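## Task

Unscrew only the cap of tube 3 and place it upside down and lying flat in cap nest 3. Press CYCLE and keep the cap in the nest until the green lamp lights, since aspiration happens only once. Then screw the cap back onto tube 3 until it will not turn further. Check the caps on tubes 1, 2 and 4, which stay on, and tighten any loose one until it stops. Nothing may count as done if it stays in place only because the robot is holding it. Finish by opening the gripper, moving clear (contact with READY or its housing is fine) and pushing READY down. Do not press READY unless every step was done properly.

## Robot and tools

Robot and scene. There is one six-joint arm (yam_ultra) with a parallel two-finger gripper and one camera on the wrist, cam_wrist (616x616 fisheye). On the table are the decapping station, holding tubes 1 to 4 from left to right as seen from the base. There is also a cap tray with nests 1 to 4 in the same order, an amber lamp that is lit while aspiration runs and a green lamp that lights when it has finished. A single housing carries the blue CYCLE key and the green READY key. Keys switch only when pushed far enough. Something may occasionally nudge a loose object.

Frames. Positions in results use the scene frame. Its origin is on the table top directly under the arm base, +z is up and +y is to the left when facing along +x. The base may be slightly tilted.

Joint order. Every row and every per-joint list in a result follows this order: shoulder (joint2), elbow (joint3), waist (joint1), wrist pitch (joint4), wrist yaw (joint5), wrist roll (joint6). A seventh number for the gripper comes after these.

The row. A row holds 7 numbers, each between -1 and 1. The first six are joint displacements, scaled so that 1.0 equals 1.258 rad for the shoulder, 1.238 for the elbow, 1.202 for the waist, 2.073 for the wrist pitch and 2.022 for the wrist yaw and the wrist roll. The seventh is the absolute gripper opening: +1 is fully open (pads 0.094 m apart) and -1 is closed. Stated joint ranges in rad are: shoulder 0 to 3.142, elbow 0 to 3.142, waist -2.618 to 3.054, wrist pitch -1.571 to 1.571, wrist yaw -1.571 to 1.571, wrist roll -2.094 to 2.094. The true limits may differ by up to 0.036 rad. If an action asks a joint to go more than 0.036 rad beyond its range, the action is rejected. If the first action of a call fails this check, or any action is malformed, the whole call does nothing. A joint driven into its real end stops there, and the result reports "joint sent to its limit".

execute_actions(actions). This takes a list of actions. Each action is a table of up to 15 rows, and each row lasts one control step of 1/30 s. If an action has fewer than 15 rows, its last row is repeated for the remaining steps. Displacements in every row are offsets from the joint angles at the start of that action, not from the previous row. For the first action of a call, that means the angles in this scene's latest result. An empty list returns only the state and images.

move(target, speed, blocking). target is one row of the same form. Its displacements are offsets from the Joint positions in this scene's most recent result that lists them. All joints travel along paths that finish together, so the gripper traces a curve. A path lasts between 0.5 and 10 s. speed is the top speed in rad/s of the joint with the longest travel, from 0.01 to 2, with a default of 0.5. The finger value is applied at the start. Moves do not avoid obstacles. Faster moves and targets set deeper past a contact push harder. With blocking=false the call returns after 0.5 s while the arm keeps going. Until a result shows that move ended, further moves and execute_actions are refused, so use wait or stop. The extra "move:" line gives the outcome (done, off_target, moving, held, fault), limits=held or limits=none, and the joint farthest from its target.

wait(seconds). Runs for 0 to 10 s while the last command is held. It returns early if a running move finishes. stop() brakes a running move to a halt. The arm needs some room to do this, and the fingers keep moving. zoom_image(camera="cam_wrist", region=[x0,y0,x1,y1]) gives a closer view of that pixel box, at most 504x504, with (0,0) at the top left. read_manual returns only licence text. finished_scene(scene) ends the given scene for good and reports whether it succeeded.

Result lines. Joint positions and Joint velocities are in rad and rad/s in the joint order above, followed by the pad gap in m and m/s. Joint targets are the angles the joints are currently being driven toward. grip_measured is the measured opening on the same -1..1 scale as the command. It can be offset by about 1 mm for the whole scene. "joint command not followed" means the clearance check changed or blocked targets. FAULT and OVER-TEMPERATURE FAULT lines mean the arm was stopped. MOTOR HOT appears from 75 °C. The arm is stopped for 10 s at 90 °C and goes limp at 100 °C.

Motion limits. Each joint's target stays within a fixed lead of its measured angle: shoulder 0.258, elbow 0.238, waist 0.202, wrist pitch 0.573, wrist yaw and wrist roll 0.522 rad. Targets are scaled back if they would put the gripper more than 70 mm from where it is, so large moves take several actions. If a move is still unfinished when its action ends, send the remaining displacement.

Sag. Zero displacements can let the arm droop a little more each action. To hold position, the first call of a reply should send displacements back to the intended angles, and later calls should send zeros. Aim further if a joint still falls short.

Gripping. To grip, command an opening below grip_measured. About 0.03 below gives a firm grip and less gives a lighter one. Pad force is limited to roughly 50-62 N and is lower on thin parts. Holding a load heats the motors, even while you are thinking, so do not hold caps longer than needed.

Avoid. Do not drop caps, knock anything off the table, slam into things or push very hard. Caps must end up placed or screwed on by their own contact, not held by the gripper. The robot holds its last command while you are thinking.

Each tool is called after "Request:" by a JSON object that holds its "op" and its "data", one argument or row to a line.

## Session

Request:
{"op": "execute_actions", "data": {
  "actions": []
}}

Scene clock: 0.00 s.
grip_measured=+1.000
Joint names: [shoulder, elbow, waist, wrist pitch, wrist yaw, wrist roll]
Joint positions: [ 1.323  0.753  1.087 -0.872  0.88   0.942  0.094]
Joint velocities: [ 0.007 -0.002 -0.007  0.037  0.007 -0.022  0.   ]
Joint targets: [1.315 0.763 1.087 -0.872 0.897 0.944]

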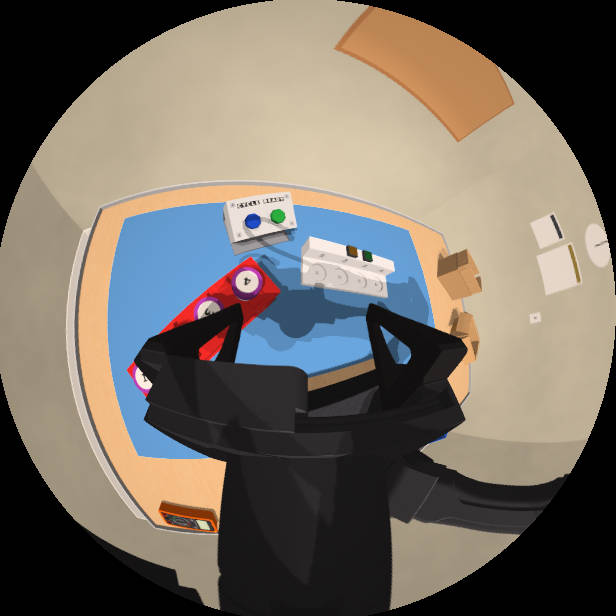

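Request:
{"op": "move", "data": {
  "target": [0,0.4,-0.49,-0.286,-0.44,-0.469,1],
  "speed": 0.6
}}

Request:
{"op": "zoom_image", "data": {
  "camera": "cam_wrist",
  "region": [100,60,550,320]
}}

Scene clock: 4.93 s.
grip_measured=+1.000
Joint names: [shoulder, elbow, waist, wrist pitch, wrist yaw, wrist roll]
Joint positions: [ 1.323  1.211  0.51  -1.452 -0.001 -0.001  0.094]
Joint velocities: [ 0.002  0.002  0.012 -0.022 -0.066 -0.11   0.   ]
Joint targets: [1.323 1.248 0.498 -1.465 -0.010 -0.006]
move: off_target; limits=none; farthest joint: the elbow, 0.037 radians from its target (0.496 radians at the start)

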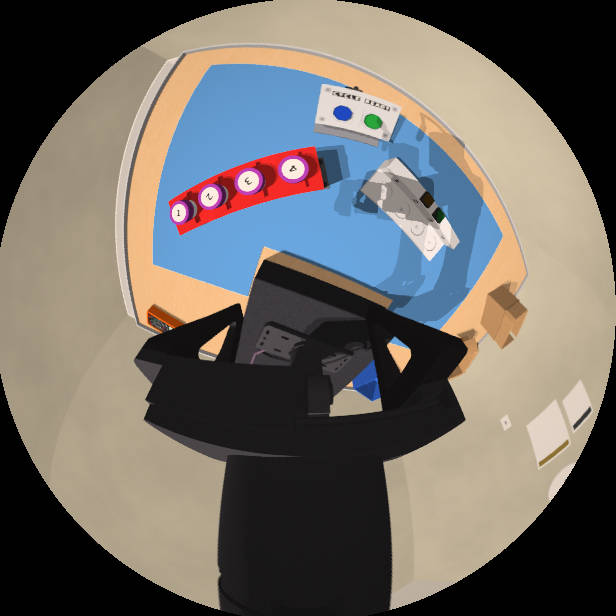

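Region (100, 60, 550, 320) of cam_wrist's 616x616 image, scaled by 1.120, with more detail than that image has; it fills the top 291 rows of this view, and the rest is white.

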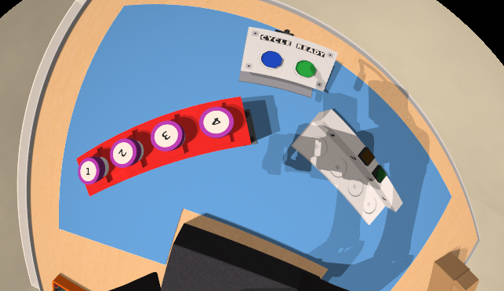

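Request:
{"op": "move", "data": {
  "target": [0.338,0.148,0.178,0.143,0,0,0],
  "speed": 0.4
}}

Request:
{"op": "zoom_image", "data": {
  "camera": "cam_wrist",
  "region": [150,200,450,350]
}}

Request:
{"op": "move", "data": {
  "target": [0,0,0,0,0,0.78,0],
  "speed": 1.5
}}

Request:
{"op": "zoom_image", "data": {
  "camera": "cam_wrist",
  "region": [150,200,450,350]
}}

Scene clock: 11.70 s.
grip_measured=+0.002
Joint names: [shoulder, elbow, waist, wrist pitch, wrist yaw, wrist roll]
Joint positions: [ 1.752  1.354  0.715 -1.174 -0.001 -0.001  0.047]
Joint velocities: [-0.002 -0.007 -0.002  0.022 -0.007  0.051  0.   ]
Joint targets: [1.748 1.395 0.724 -1.156 -0.001 -0.001]
move: off_target; limits=none; farthest joint: the elbow, 0.040 radians from its target (0.183 radians at the start)

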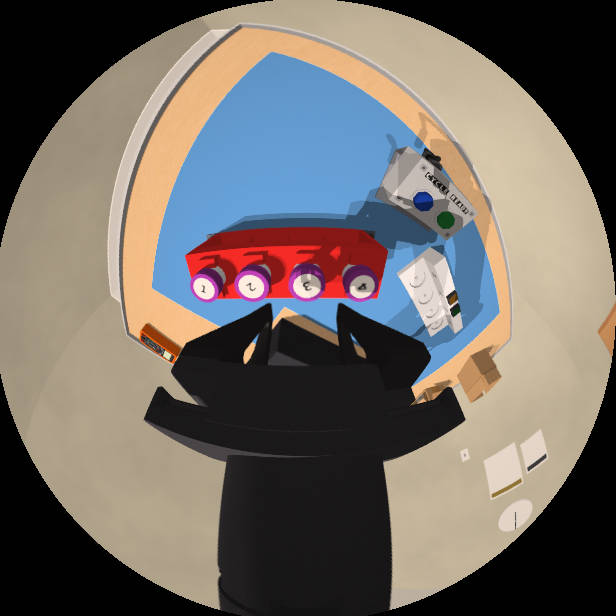

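Region (150, 200, 450, 350) of cam_wrist's 616x616 image, scaled by 1.680, with more detail than that image has.

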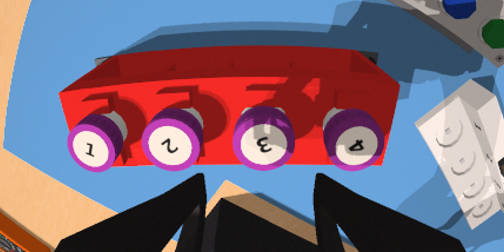

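Scene clock: 13.83 s.
grip_measured=+0.002
Joint names: [shoulder, elbow, waist, wrist pitch, wrist yaw, wrist roll]
Joint positions: [ 1.752  1.354  0.715 -1.174 -0.001  1.57   0.047]
Joint velocities: [-0.012 -0.007 -0.022 -0.037  0.022 -0.037 -0.   ]
Joint targets: [1.752 1.354 0.715 -1.174 -0.001 1.576]
move: done; limits=none; farthest joint: the wrist roll, 0.006 radians from its target (1.577 radians at the start)

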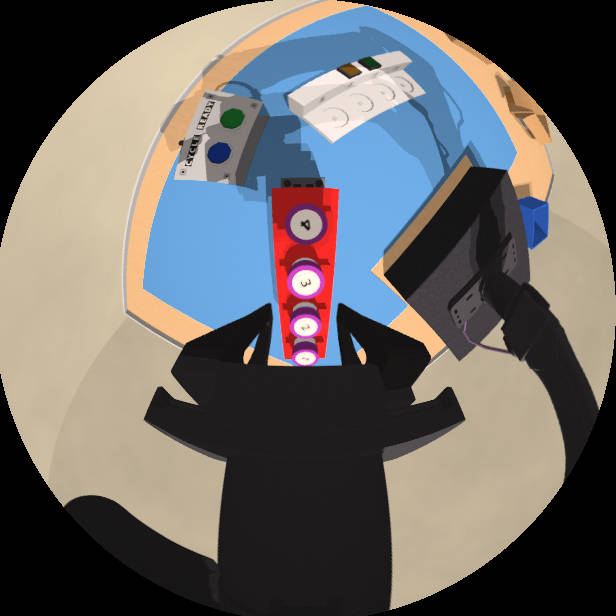

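Region (150, 200, 450, 350) of cam_wrist's 616x616 image, scaled by 1.680, with more detail than that image has.

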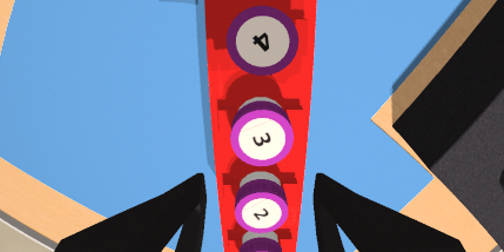

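Request:
{"op": "move", "data": {
  "target": [0.034,-0.134,-0.015,0.1005,0,0,0.1],
  "speed": 0.15
}}

Request:
{"op": "move", "data": {
  "target": [0,0,0,0,0,0.23,-0.15],
  "speed": 1
}}

Request:
{"op": "zoom_image", "data": {
  "camera": "cam_wrist",
  "region": [200,230,410,370]
}}

Request:
{"op": "move", "data": {
  "target": [0,0,0,0,0,0,-0.36]
}}

Scene clock: 21.73 s.
grip_measured=+0.098
Joint names: [shoulder, elbow, waist, wrist pitch, wrist yaw, wrist roll]
Joint positions: [ 1.792  1.204  0.709 -0.976 -0.001  1.571  0.052]
Joint velocities: [-0.012  0.007 -0.007  0.037 -0.051 -0.037  0.   ]
Joint targets: [1.795 1.188 0.697 -0.966 -0.001 1.570]
move: done; limits=none; farthest joint: the elbow, 0.016 radians from its target (0.166 radians at the start)

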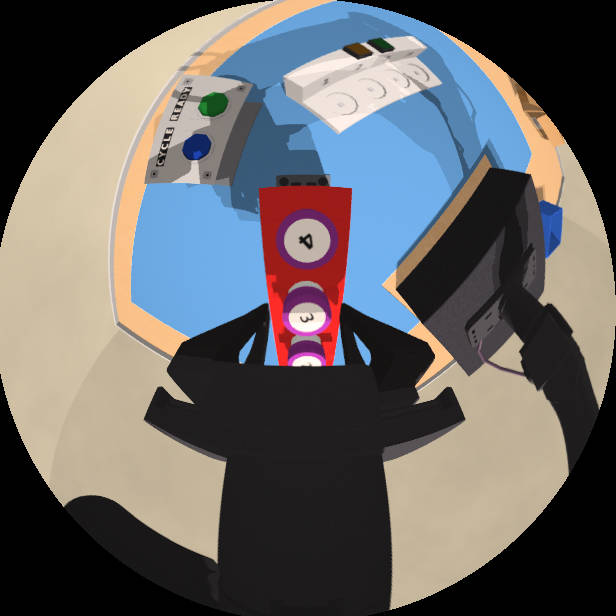

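Scene clock: 23.13 s.
grip_measured=-0.148
Joint names: [shoulder, elbow, waist, wrist pitch, wrist yaw, wrist roll]
Joint positions: [ 1.792  1.204  0.709 -0.976 -0.001  2.03   0.04 ]
Joint velocities: [ 0.007  0.007 -0.007  0.022 -0.051 -0.022  0.001]
Joint targets: [1.792 1.204 0.709 -0.976 -0.001 2.036]
move: done; limits=none; farthest joint: the wrist roll, 0.006 radians from its target (0.465 radians at the start)

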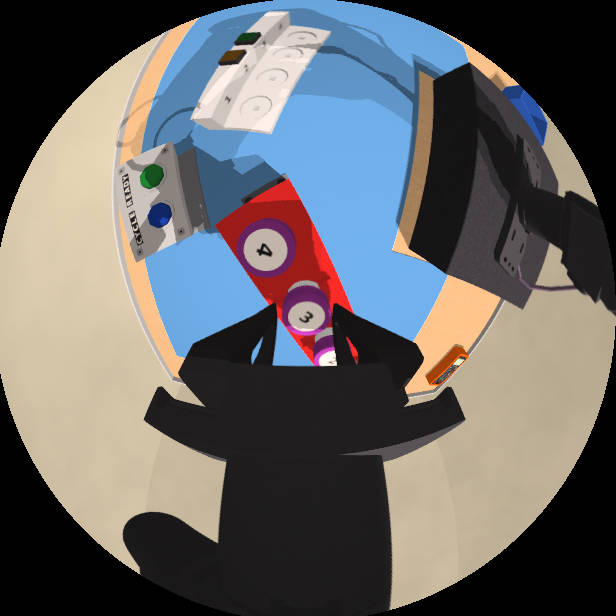

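Region (200, 230, 410, 370) of cam_wrist's 616x616 image, scaled by 2.400, with more detail than that image has.

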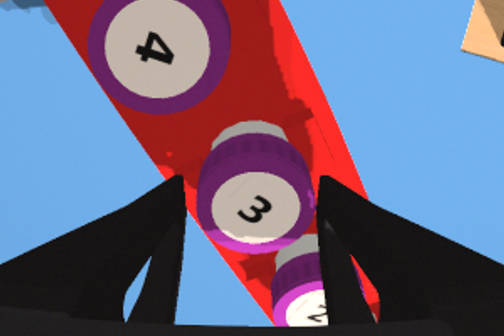

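Scene clock: 23.63 s.
grip_measured=-0.323
Joint names: [shoulder, elbow, waist, wrist pitch, wrist yaw, wrist roll]
Joint positions: [ 1.792  1.204  0.709 -0.979 -0.004  2.03   0.032]
Joint velocities: [ 0.007  0.002 -0.007 -0.051 -0.066 -0.051 -0.   ]
Joint targets: [1.792 1.204 0.709 -0.976 -0.001 2.030]
move: done; limits=none; farthest joint: the wrist pitch, 0.003 radians from its target (0.000 radians at the start)

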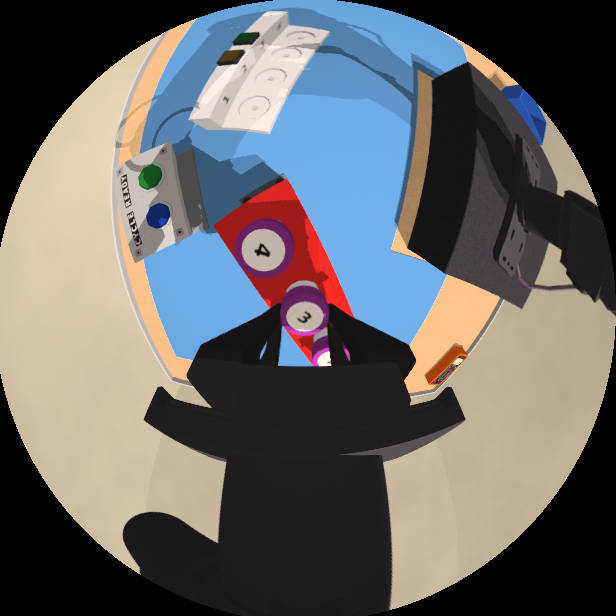

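Request:
{"op": "move", "data": {
  "target": [-0.015,0,0,-0.008,0,-1,-0.36],
  "speed": 1.4
}}

Request:
{"op": "move", "data": {
  "target": [-0.015,0,0,-0.008,0,-1,-0.36],
  "speed": 1.4
}}

Request:
{"op": "move", "data": {
  "target": [0,0,0,0,0,0,-0.21]
}}

Request:
{"op": "move", "data": {
  "target": [0,0,0,0,0,1,-0.21],
  "speed": 2
}}

Request:
{"op": "move", "data": {
  "target": [0,0,0,0,0,0.98,-0.21],
  "speed": 2
}}

Request:
{"op": "move", "data": {
  "target": [0,0,0,0,0,0,-0.36]
}}

Request:
{"op": "move", "data": {
  "target": [-0.03,0.02,0,-0.005,0,-1,-0.36],
  "speed": 1.4
}}

Request:
{"op": "move", "data": {
  "target": [-0.03,0.06,0,-0.03,0,-0.3,-0.36],
  "speed": 0.5
}}

Scene clock: 31.93 s.
grip_measured=-0.323
Joint names: [shoulder, elbow, waist, wrist pitch, wrist yaw, wrist roll]
Joint positions: [ 1.791  1.204  0.709 -0.988  0.002  0.022  0.032]
Joint velocities: [-0.012 -0.002  0.017  0.007  0.051  0.037  0.   ]
Joint targets: [1.774 1.204 0.709 -0.996 -0.004 0.008]
move: done; limits=none; farthest joint: the shoulder, 0.017 radians from its target (0.019 radians at the start)

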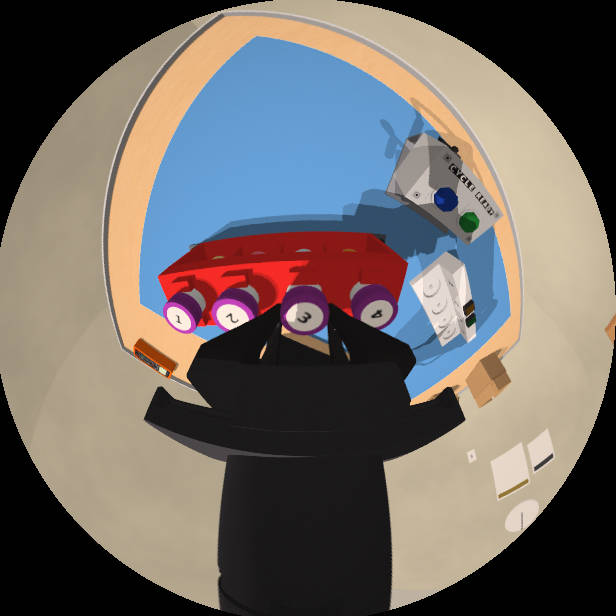

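Scene clock: 34.43 s.
grip_measured=-0.324
Joint names: [shoulder, elbow, waist, wrist pitch, wrist yaw, wrist roll]
Joint positions: [ 1.787  1.204  0.709 -0.984  0.005 -1.962  0.032]
Joint velocities: [-0.017  0.012 -0.002  0.007 -0.037 -0.066 -0.   ]
Joint targets: [1.772 1.204 0.709 -1.004 0.002 -2.000]
move: off_target; limits=none; farthest joint: the wrist roll, 0.038 radians from its target (2.022 radians at the start)

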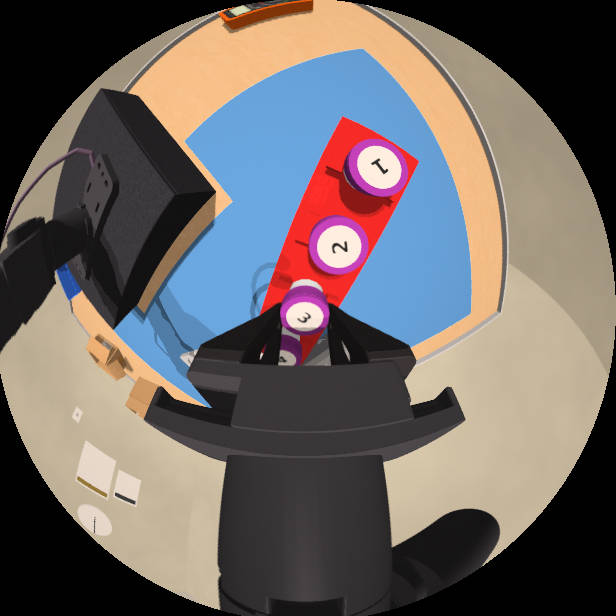

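Scene clock: 34.93 s.
grip_measured=-0.212
Joint names: [shoulder, elbow, waist, wrist pitch, wrist yaw, wrist roll]
Joint positions: [ 1.787  1.204  0.709 -0.983  0.005 -1.961  0.037]
Joint velocities: [-0.017 -0.012 -0.007  0.051  0.037 -0.051  0.   ]
Joint targets: [1.787 1.204 0.709 -0.984 0.005 -1.962]
move: done; limits=none; farthest joint: the wrist pitch, 0.001 radians from its target (0.000 radians at the start)

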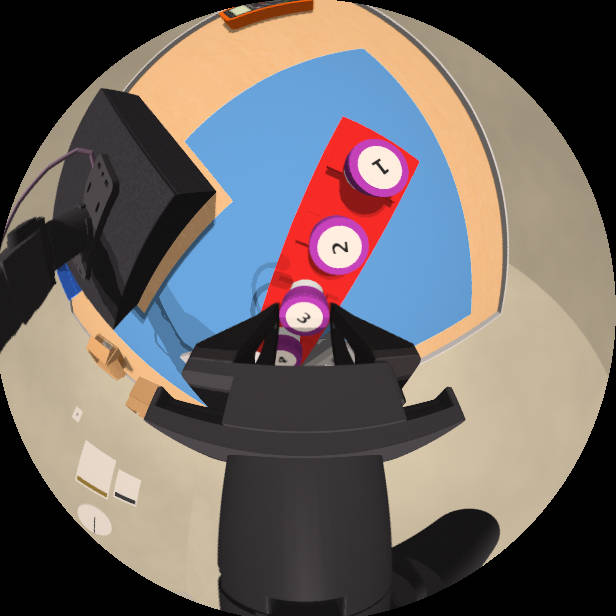

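Scene clock: 37.13 s.
grip_measured=-0.212
Joint names: [shoulder, elbow, waist, wrist pitch, wrist yaw, wrist roll]
Joint positions: [ 1.787  1.204  0.709 -0.983  0.005  0.056  0.037]
Joint velocities: [ 0.007 -0.022 -0.002 -0.007 -0.007 -0.037  0.   ]
Joint targets: [1.787 1.204 0.709 -0.983 0.005 0.061]
move: done; limits=none; farthest joint: the wrist roll, 0.005 radians from its target (2.022 radians at the start)

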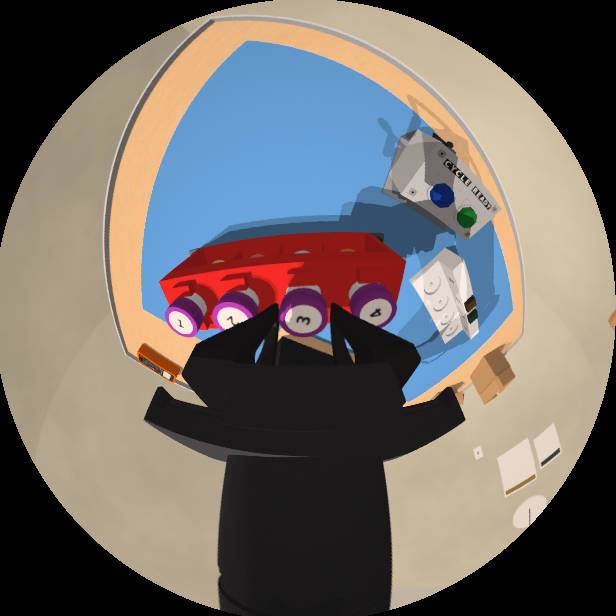

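Scene clock: 39.30 s.
grip_measured=-0.212
Joint names: [shoulder, elbow, waist, wrist pitch, wrist yaw, wrist roll]
Joint positions: [ 1.787  1.204  0.709 -0.983  0.005  2.032  0.037]
Joint velocities: [ 0.017 -0.007 -0.002 -0.022  0.022  0.037 -0.001]
Joint targets: [1.787 1.204 0.709 -0.983 0.005 2.037]
move: done; limits=none; farthest joint: the wrist roll, 0.006 radians from its target (1.982 radians at the start)

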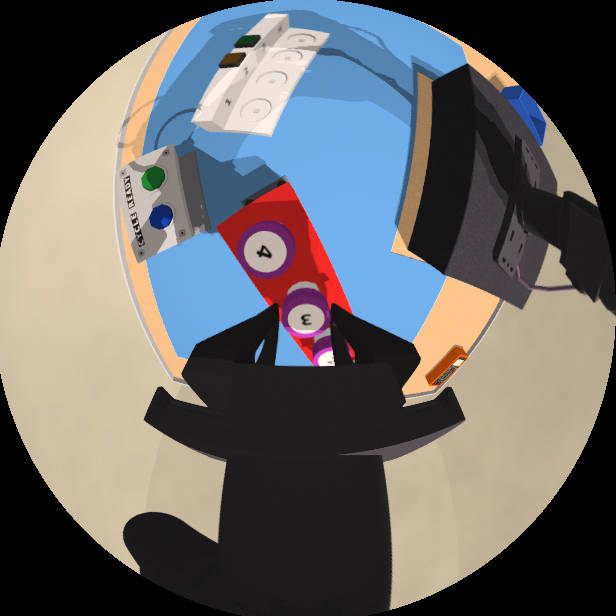

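Scene clock: 39.80 s.
grip_measured=-0.324
Joint names: [shoulder, elbow, waist, wrist pitch, wrist yaw, wrist roll]
Joint positions: [ 1.787  1.204  0.709 -0.985  0.003  2.032  0.032]
Joint velocities: [ 0.012 -0.007  0.002  0.022  0.066 -0.095 -0.   ]
Joint targets: [1.787 1.204 0.709 -0.983 0.005 2.032]
move: done; limits=none; farthest joint: the wrist pitch, 0.002 radians from its target (0.000 radians at the start)

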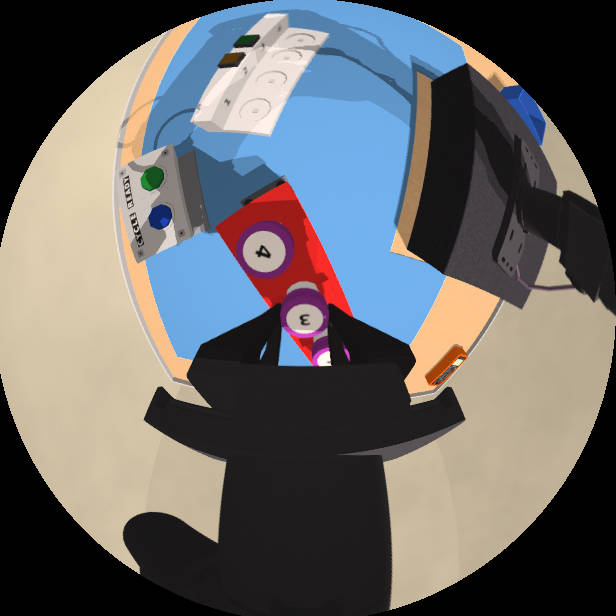

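Scene clock: 42.30 s.
grip_measured=-0.325
Joint names: [shoulder, elbow, waist, wrist pitch, wrist yaw, wrist roll]
Joint positions: [ 1.777  1.204  0.709 -0.984  0.003  0.015  0.032]
Joint velocities: [-0.007 -0.012 -0.002 -0.051 -0.037 -0.037  0.001]
Joint targets: [1.749 1.229 0.709 -0.995 0.003 0.009]
move: off_target; limits=none; farthest joint: the shoulder, 0.028 radians from its target (0.038 radians at the start)

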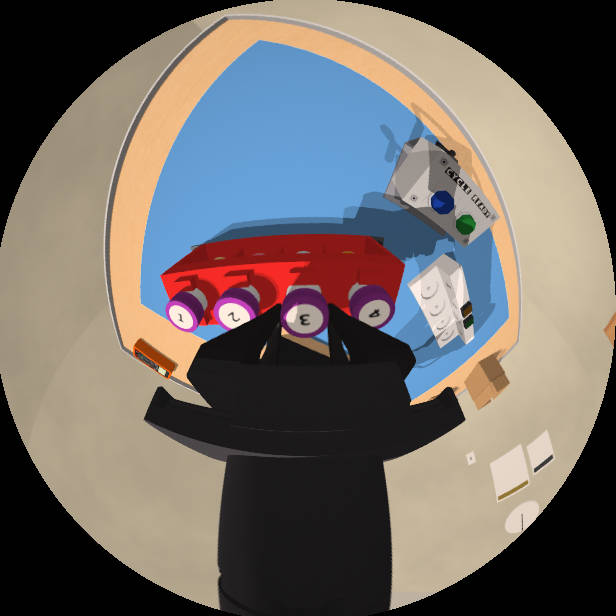

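Scene clock: 44.30 s.
grip_measured=-0.325
Joint names: [shoulder, elbow, waist, wrist pitch, wrist yaw, wrist roll]
Joint positions: [ 1.765  1.241  0.709 -1.032  0.003 -0.586  0.032]
Joint velocities: [-0.002 -0.002 -0.012  0.037  0.037 -0.037  0.001]
Joint targets: [1.739 1.278 0.709 -1.046 0.003 -0.592]
move: off_target; limits=none; farthest joint: the elbow, 0.037 radians from its target (0.074 radians at the start)

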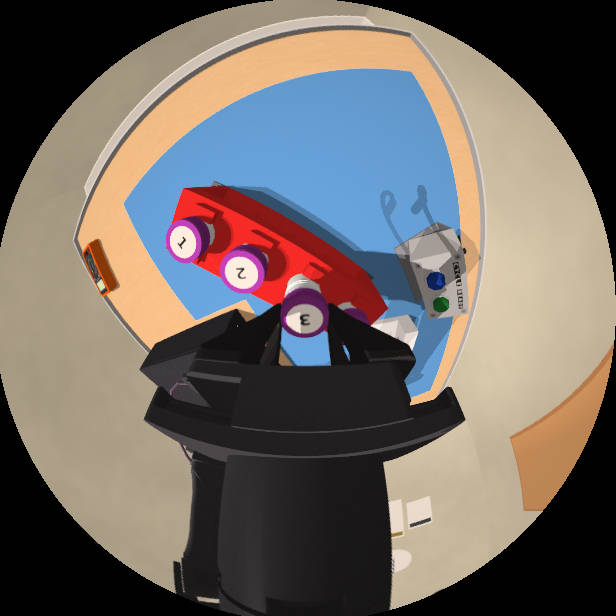

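Request:
{"op": "move", "data": {
  "target": [-0.02,0.11,0,-0.063,0,0,-0.36],
  "speed": 0.2
}}

Request:
{"op": "move", "data": {
  "target": [0,0,-0.81,0,0,0.292,-0.36],
  "speed": 0.6
}}

Request:
{"op": "zoom_image", "data": {
  "camera": "cam_wrist",
  "region": [200,180,410,320]
}}

Scene clock: 48.87 s.
grip_measured=-0.325
Joint names: [shoulder, elbow, waist, wrist pitch, wrist yaw, wrist roll]
Joint positions: [ 1.765  1.341  0.709 -1.149  0.003 -0.587  0.032]
Joint velocities: [-0.012 -0.007  0.002  0.007 -0.095 -0.022  0.001]
Joint targets: [1.740 1.377 0.709 -1.163 0.003 -0.586]
move: off_target; limits=none; farthest joint: the elbow, 0.036 radians from its target (0.136 radians at the start)

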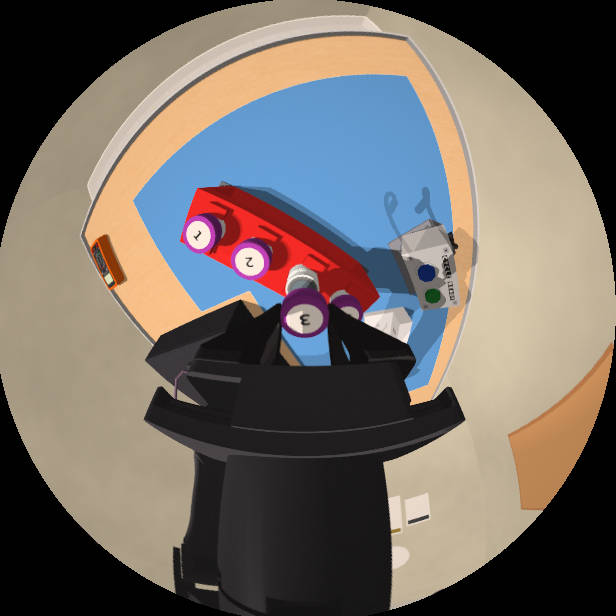

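Scene clock: 51.23 s.
grip_measured=-0.324
Joint names: [shoulder, elbow, waist, wrist pitch, wrist yaw, wrist roll]
Joint positions: [ 1.765  1.341 -0.262 -1.15   0.003 -0.002  0.032]
Joint velocities: [-0.022 -0.007  0.002  0.022  0.066  0.022 -0.001]
Joint targets: [1.765 1.341 -0.265 -1.149 0.003 0.004]
move: done; limits=none; farthest joint: the wrist roll, 0.005 radians from its target (0.590 radians at the start)

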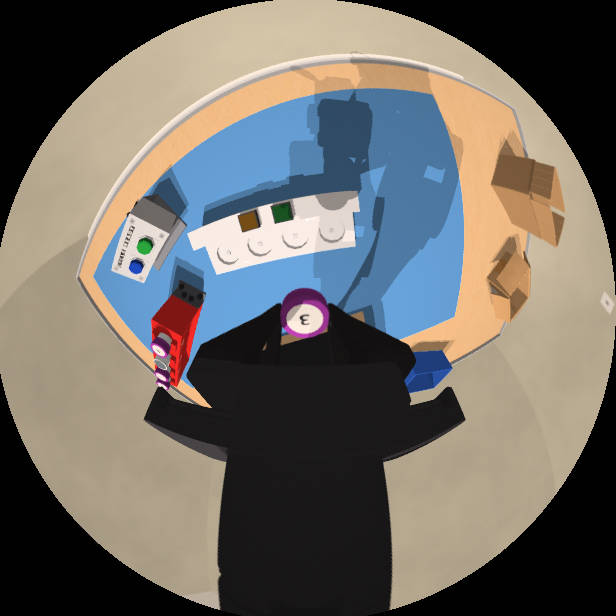

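Region (200, 180, 410, 320) of cam_wrist's 616x616 image, scaled by 2.400, with more detail than that image has.

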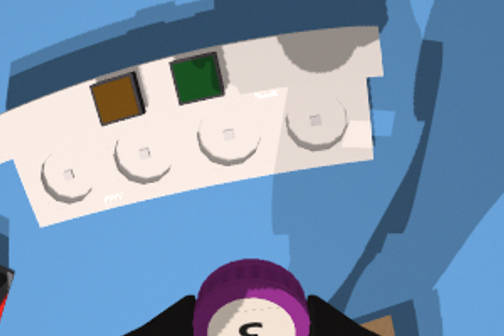

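Request:
{"op": "move", "data": {
  "target": [0.201,-0.161,0.044,0.224,0,-0.08,-0.36],
  "speed": 0.3
}}

Request:
{"op": "zoom_image", "data": {
  "camera": "cam_wrist",
  "region": [150,150,450,350]
}}

Scene clock: 56.30 s.
grip_measured=-0.324
Joint names: [shoulder, elbow, waist, wrist pitch, wrist yaw, wrist roll]
Joint positions: [ 2.02   1.156 -0.221 -0.703  0.003 -0.159  0.032]
Joint velocities: [-0.017 -0.017  0.007  0.037 -0.066 -0.081  0.   ]
Joint targets: [2.018 1.142 -0.209 -0.685 0.003 -0.164]
move: done; limits=none; farthest joint: the wrist pitch, 0.017 radians from its target (0.464 radians at the start)

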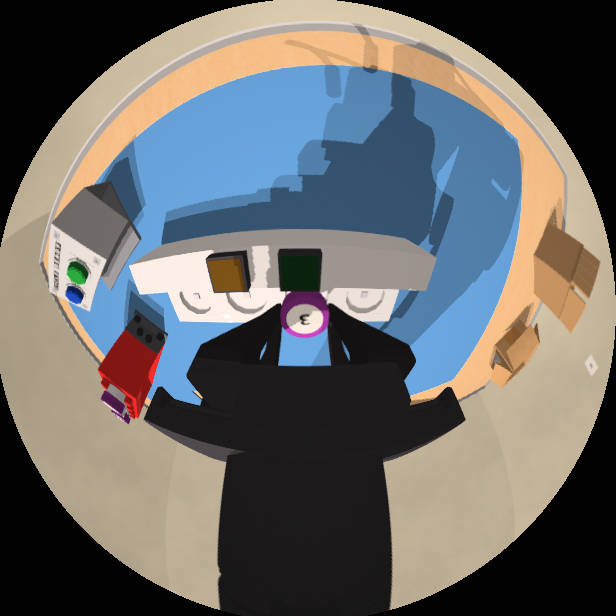

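Region (150, 150, 450, 350) of cam_wrist's 616x616 image, scaled by 1.680, with more detail than that image has.

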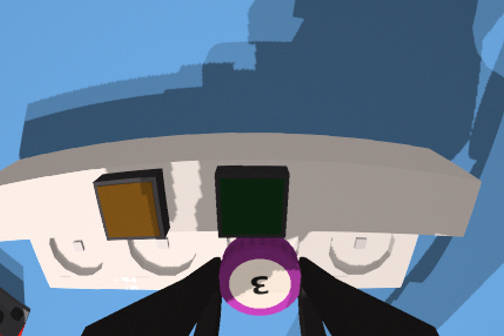

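Request:
{"op": "move", "data": {
  "target": [0.046,-0.042,0,0.048,0,0,-0.36],
  "speed": 0.06
}}

Request:
{"op": "zoom_image", "data": {
  "camera": "cam_wrist",
  "region": [150,200,450,400]
}}

Scene clock: 60.33 s.
grip_measured=-0.324
Joint names: [shoulder, elbow, waist, wrist pitch, wrist yaw, wrist roll]
Joint positions: [ 2.063  1.132 -0.221 -0.646  0.003 -0.159  0.032]
Joint velocities: [ 0.017 -0.012 -0.012 -0.022  0.007 -0.007  0.   ]
Joint targets: [2.078 1.104 -0.221 -0.603 0.003 -0.159]
move: off_target; limits=none; farthest joint: the wrist pitch, 0.043 radians from its target (0.099 radians at the start)

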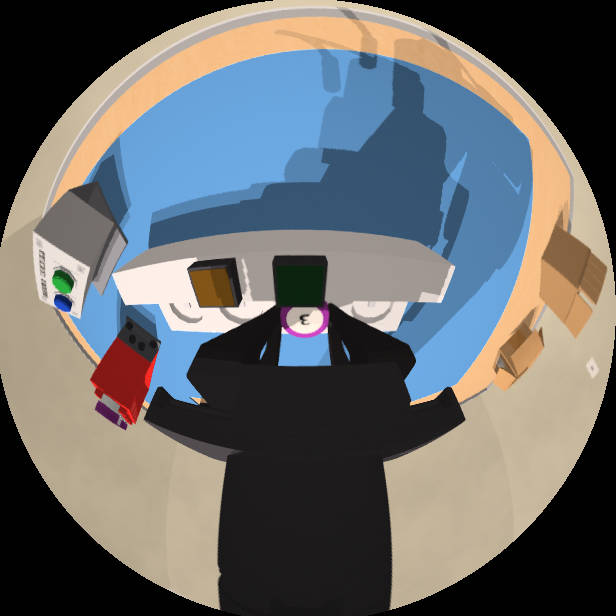

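Region (150, 200, 450, 400) of cam_wrist's 616x616 image, scaled by 1.680, with more detail than that image has.

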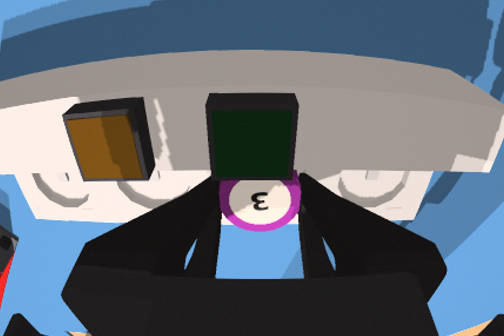

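Request:
{"op": "move", "data": {
  "target": [0,0,0,0,0,0,-0.36]
}}

Request:
{"op": "move", "data": {
  "target": [0,0,0,0,0,0,-0.2]
}}

Request:
{"op": "move", "data": {
  "target": [-0.152,0.34,0,-0.265,0,0.08,-0.2],
  "speed": 0.4
}}

Request:
{"op": "move", "data": {
  "target": [0,0,0.5,0,0,0,-1]
}}

Request:
{"op": "zoom_image", "data": {
  "camera": "cam_wrist",
  "region": [330,200,510,340]
}}

Scene clock: 64.67 s.
grip_measured=-0.324
Joint names: [shoulder, elbow, waist, wrist pitch, wrist yaw, wrist roll]
Joint positions: [ 2.063  1.132 -0.221 -0.647  0.003 -0.159  0.032]
Joint velocities: [ 0.007  0.002  0.007 -0.007 -0.051  0.037 -0.001]
Joint targets: [2.063 1.132 -0.221 -0.647 0.003 -0.159]
move: done; limits=none; farthest joint: the wrist pitch, 0.001 radians from its target (0.000 radians at the start)

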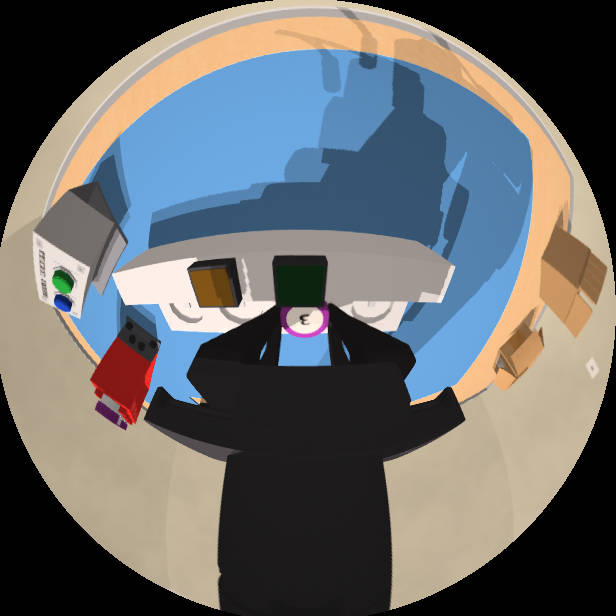

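Scene clock: 65.17 s.
grip_measured=-0.202
Joint names: [shoulder, elbow, waist, wrist pitch, wrist yaw, wrist roll]
Joint positions: [ 2.063  1.132 -0.221 -0.647  0.003 -0.159  0.037]
Joint velocities: [ 0.002 -0.007  0.002  0.037  0.022 -0.051 -0.   ]
Joint targets: [2.063 1.132 -0.221 -0.647 0.003 -0.159]
move: done; limits=none; farthest joint: the waist, 0.000 radians from its target (0.000 radians at the start)

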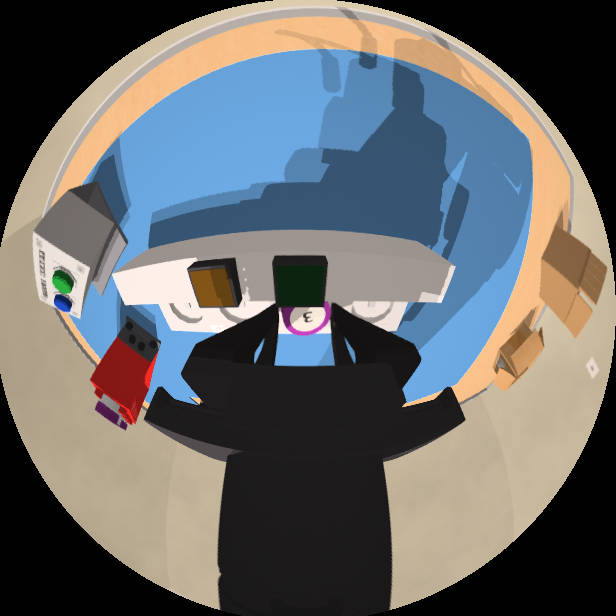

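Scene clock: 67.27 s.
grip_measured=-0.202
Joint names: [shoulder, elbow, waist, wrist pitch, wrist yaw, wrist roll]
Joint positions: [ 1.892  1.52  -0.221 -1.184  0.003 -0.002  0.037]
Joint velocities: [-0.012 -0.007  0.012 -0.081 -0.125  0.037 -0.001]
Joint targets: [1.871 1.553 -0.221 -1.197 0.003 0.003]
move: off_target; limits=none; farthest joint: the elbow, 0.033 radians from its target (0.421 radians at the start)

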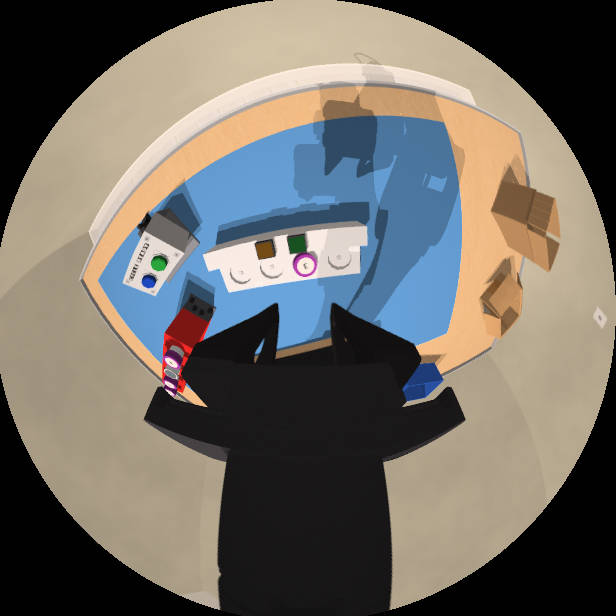

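Scene clock: 68.90 s.
grip_measured=-0.997
Joint names: [shoulder, elbow, waist, wrist pitch, wrist yaw, wrist roll]
Joint positions: [ 1.892  1.52   0.38  -1.184  0.003 -0.002  0.   ]
Joint velocities: [-0.012 -0.002 -0.007  0.022  0.007 -0.037 -0.001]
Joint targets: [1.892 1.520 0.380 -1.184 0.003 -0.002]
move: done; limits=none; farthest joint: the waist, 0.000 radians from its target (0.601 radians at the start)

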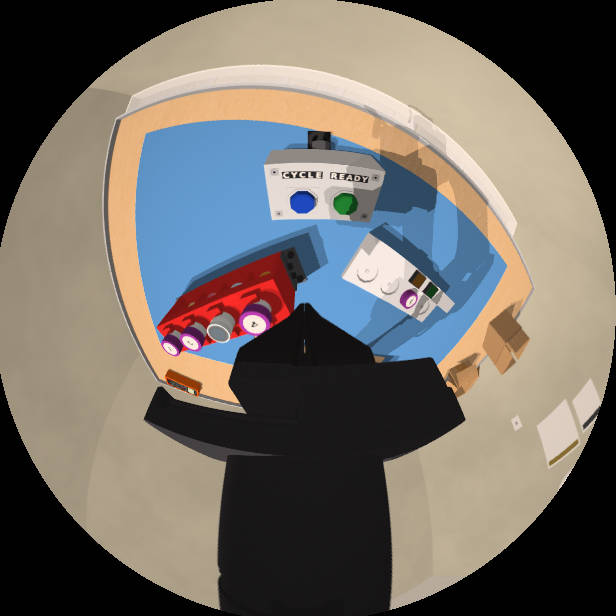

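Region (330, 200, 510, 340) of cam_wrist's 616x616 image, scaled by 2.800, with more detail than that image has.

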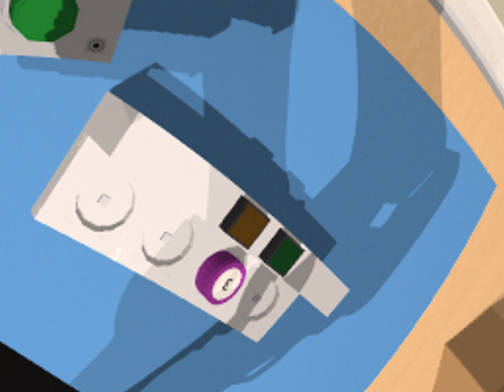

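Request:
{"op": "move", "data": {
  "target": [0.05,-0.2,-0.503,0.15,0,-0.08,-0.1]
}}

Request:
{"op": "zoom_image", "data": {
  "camera": "cam_wrist",
  "region": [230,230,380,320]
}}

Scene clock: 74.27 s.
grip_measured=-0.102
Joint names: [shoulder, elbow, waist, wrist pitch, wrist yaw, wrist roll]
Joint positions: [ 1.956  1.286 -0.223 -0.891  0.003 -0.159  0.042]
Joint velocities: [ 0.007 -0.002 -0.017  0.037  0.081  0.037 -0.   ]
Joint targets: [1.955 1.272 -0.225 -0.873 0.003 -0.164]
move: done; limits=none; farthest joint: the wrist pitch, 0.018 radians from its target (0.311 radians at the start)

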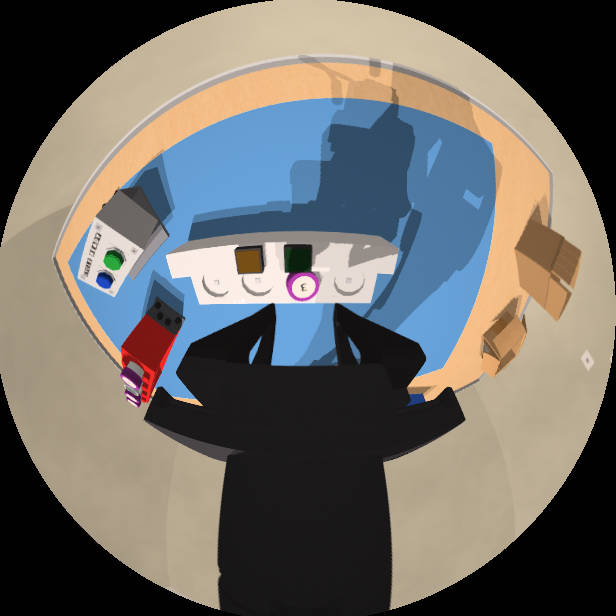

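Region (230, 230, 380, 320) of cam_wrist's 616x616 image, scaled by 3.360, with more detail than that image has; it fills the top 302 rows of this view, and the rest is white.

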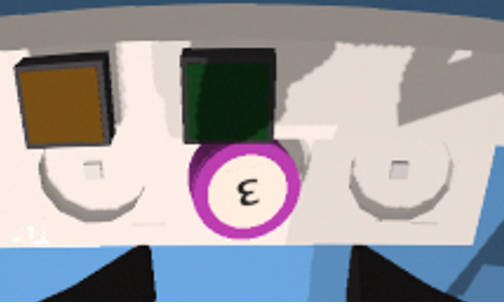

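Request:
{"op": "move", "data": {
  "target": [0.05,-0.116,0,0.097,0,0,0],
  "speed": 0.2
}}

Request:
{"op": "move", "data": {
  "target": [0.036,-0.03,-0.015,0.042,0,0,0],
  "speed": 0.08
}}

Request:
{"op": "move", "data": {
  "target": [0,0,0,0,0,0,-0.29]
}}

Request:
{"op": "move", "data": {
  "target": [0,0,0,0,0,0,-0.1]
}}

Request:
{"op": "zoom_image", "data": {
  "camera": "cam_wrist",
  "region": [230,270,380,360]
}}

Scene clock: 79.43 s.
grip_measured=-0.002
Joint names: [shoulder, elbow, waist, wrist pitch, wrist yaw, wrist roll]
Joint positions: [ 2.018  1.158 -0.223 -0.708  0.003 -0.16   0.047]
Joint velocities: [-0.007  0.002 -0.002  0.051  0.007 -0.051 -0.001]
Joint targets: [2.019 1.143 -0.223 -0.690 0.003 -0.159]
move: done; limits=none; farthest joint: the wrist pitch, 0.018 radians from its target (0.201 radians at the start)

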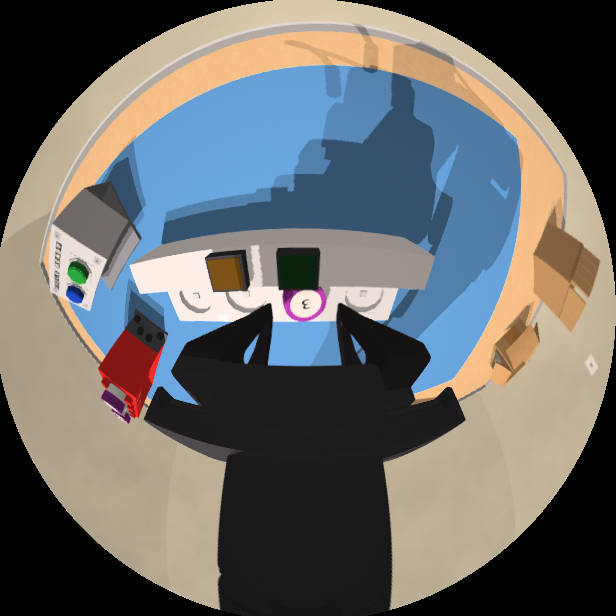

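Scene clock: 81.07 s.
grip_measured=-0.002
Joint names: [shoulder, elbow, waist, wrist pitch, wrist yaw, wrist roll]
Joint positions: [ 2.062  1.137 -0.223 -0.638  0.003 -0.16   0.047]
Joint velocities: [ 0.012 -0.007 -0.012 -0.051 -0.007 -0.051 -0.   ]
Joint targets: [2.064 1.120 -0.241 -0.621 0.003 -0.160]
move: done; limits=none; farthest joint: the waist, 0.018 radians from its target (0.018 radians at the start)

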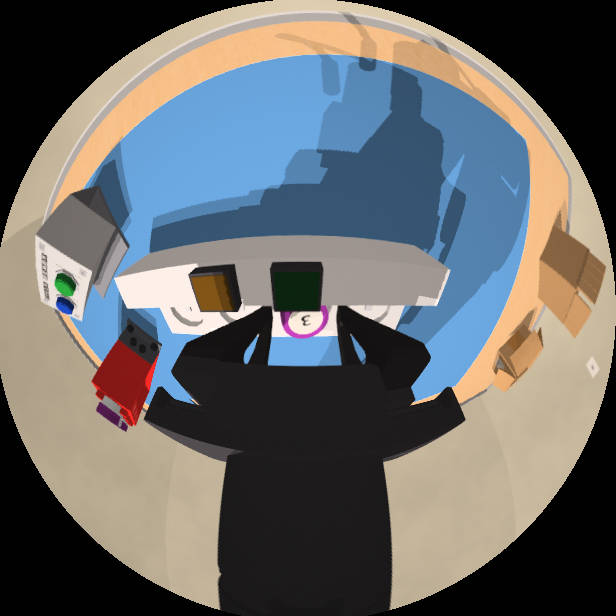

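Scene clock: 81.57 s.
grip_measured=-0.283
Joint names: [shoulder, elbow, waist, wrist pitch, wrist yaw, wrist roll]
Joint positions: [ 2.062  1.137 -0.223 -0.638  0.003 -0.16   0.034]
Joint velocities: [-0.007 -0.012 -0.012  0.007  0.066 -0.066  0.   ]
Joint targets: [2.062 1.137 -0.223 -0.638 0.003 -0.160]
move: done; limits=none; farthest joint: the waist, 0.000 radians from its target (0.000 radians at the start)

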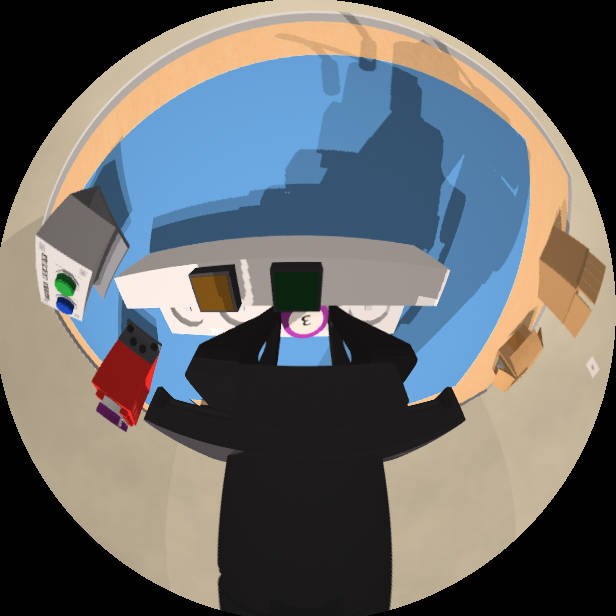

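Scene clock: 82.07 s.
grip_measured=-0.102
Joint names: [shoulder, elbow, waist, wrist pitch, wrist yaw, wrist roll]
Joint positions: [ 2.062  1.137 -0.223 -0.638  0.003 -0.16   0.042]
Joint velocities: [ 0.007  0.002  0.002 -0.037 -0.066 -0.051 -0.   ]
Joint targets: [2.062 1.137 -0.223 -0.638 0.003 -0.160]
move: done; limits=none; farthest joint: the waist, 0.000 radians from its target (0.000 radians at the start)

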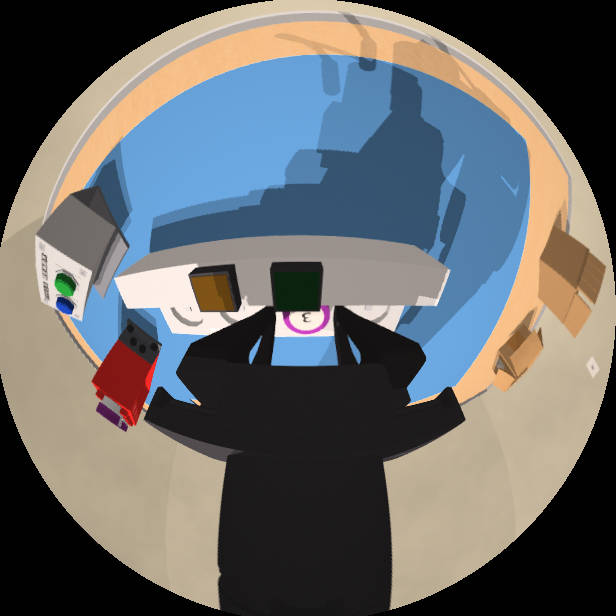

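Region (230, 270, 380, 360) of cam_wrist's 616x616 image, scaled by 3.360, with more detail than that image has; it fills the top 302 rows of this view, and the rest is white.

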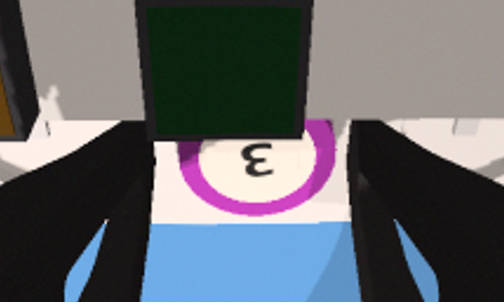

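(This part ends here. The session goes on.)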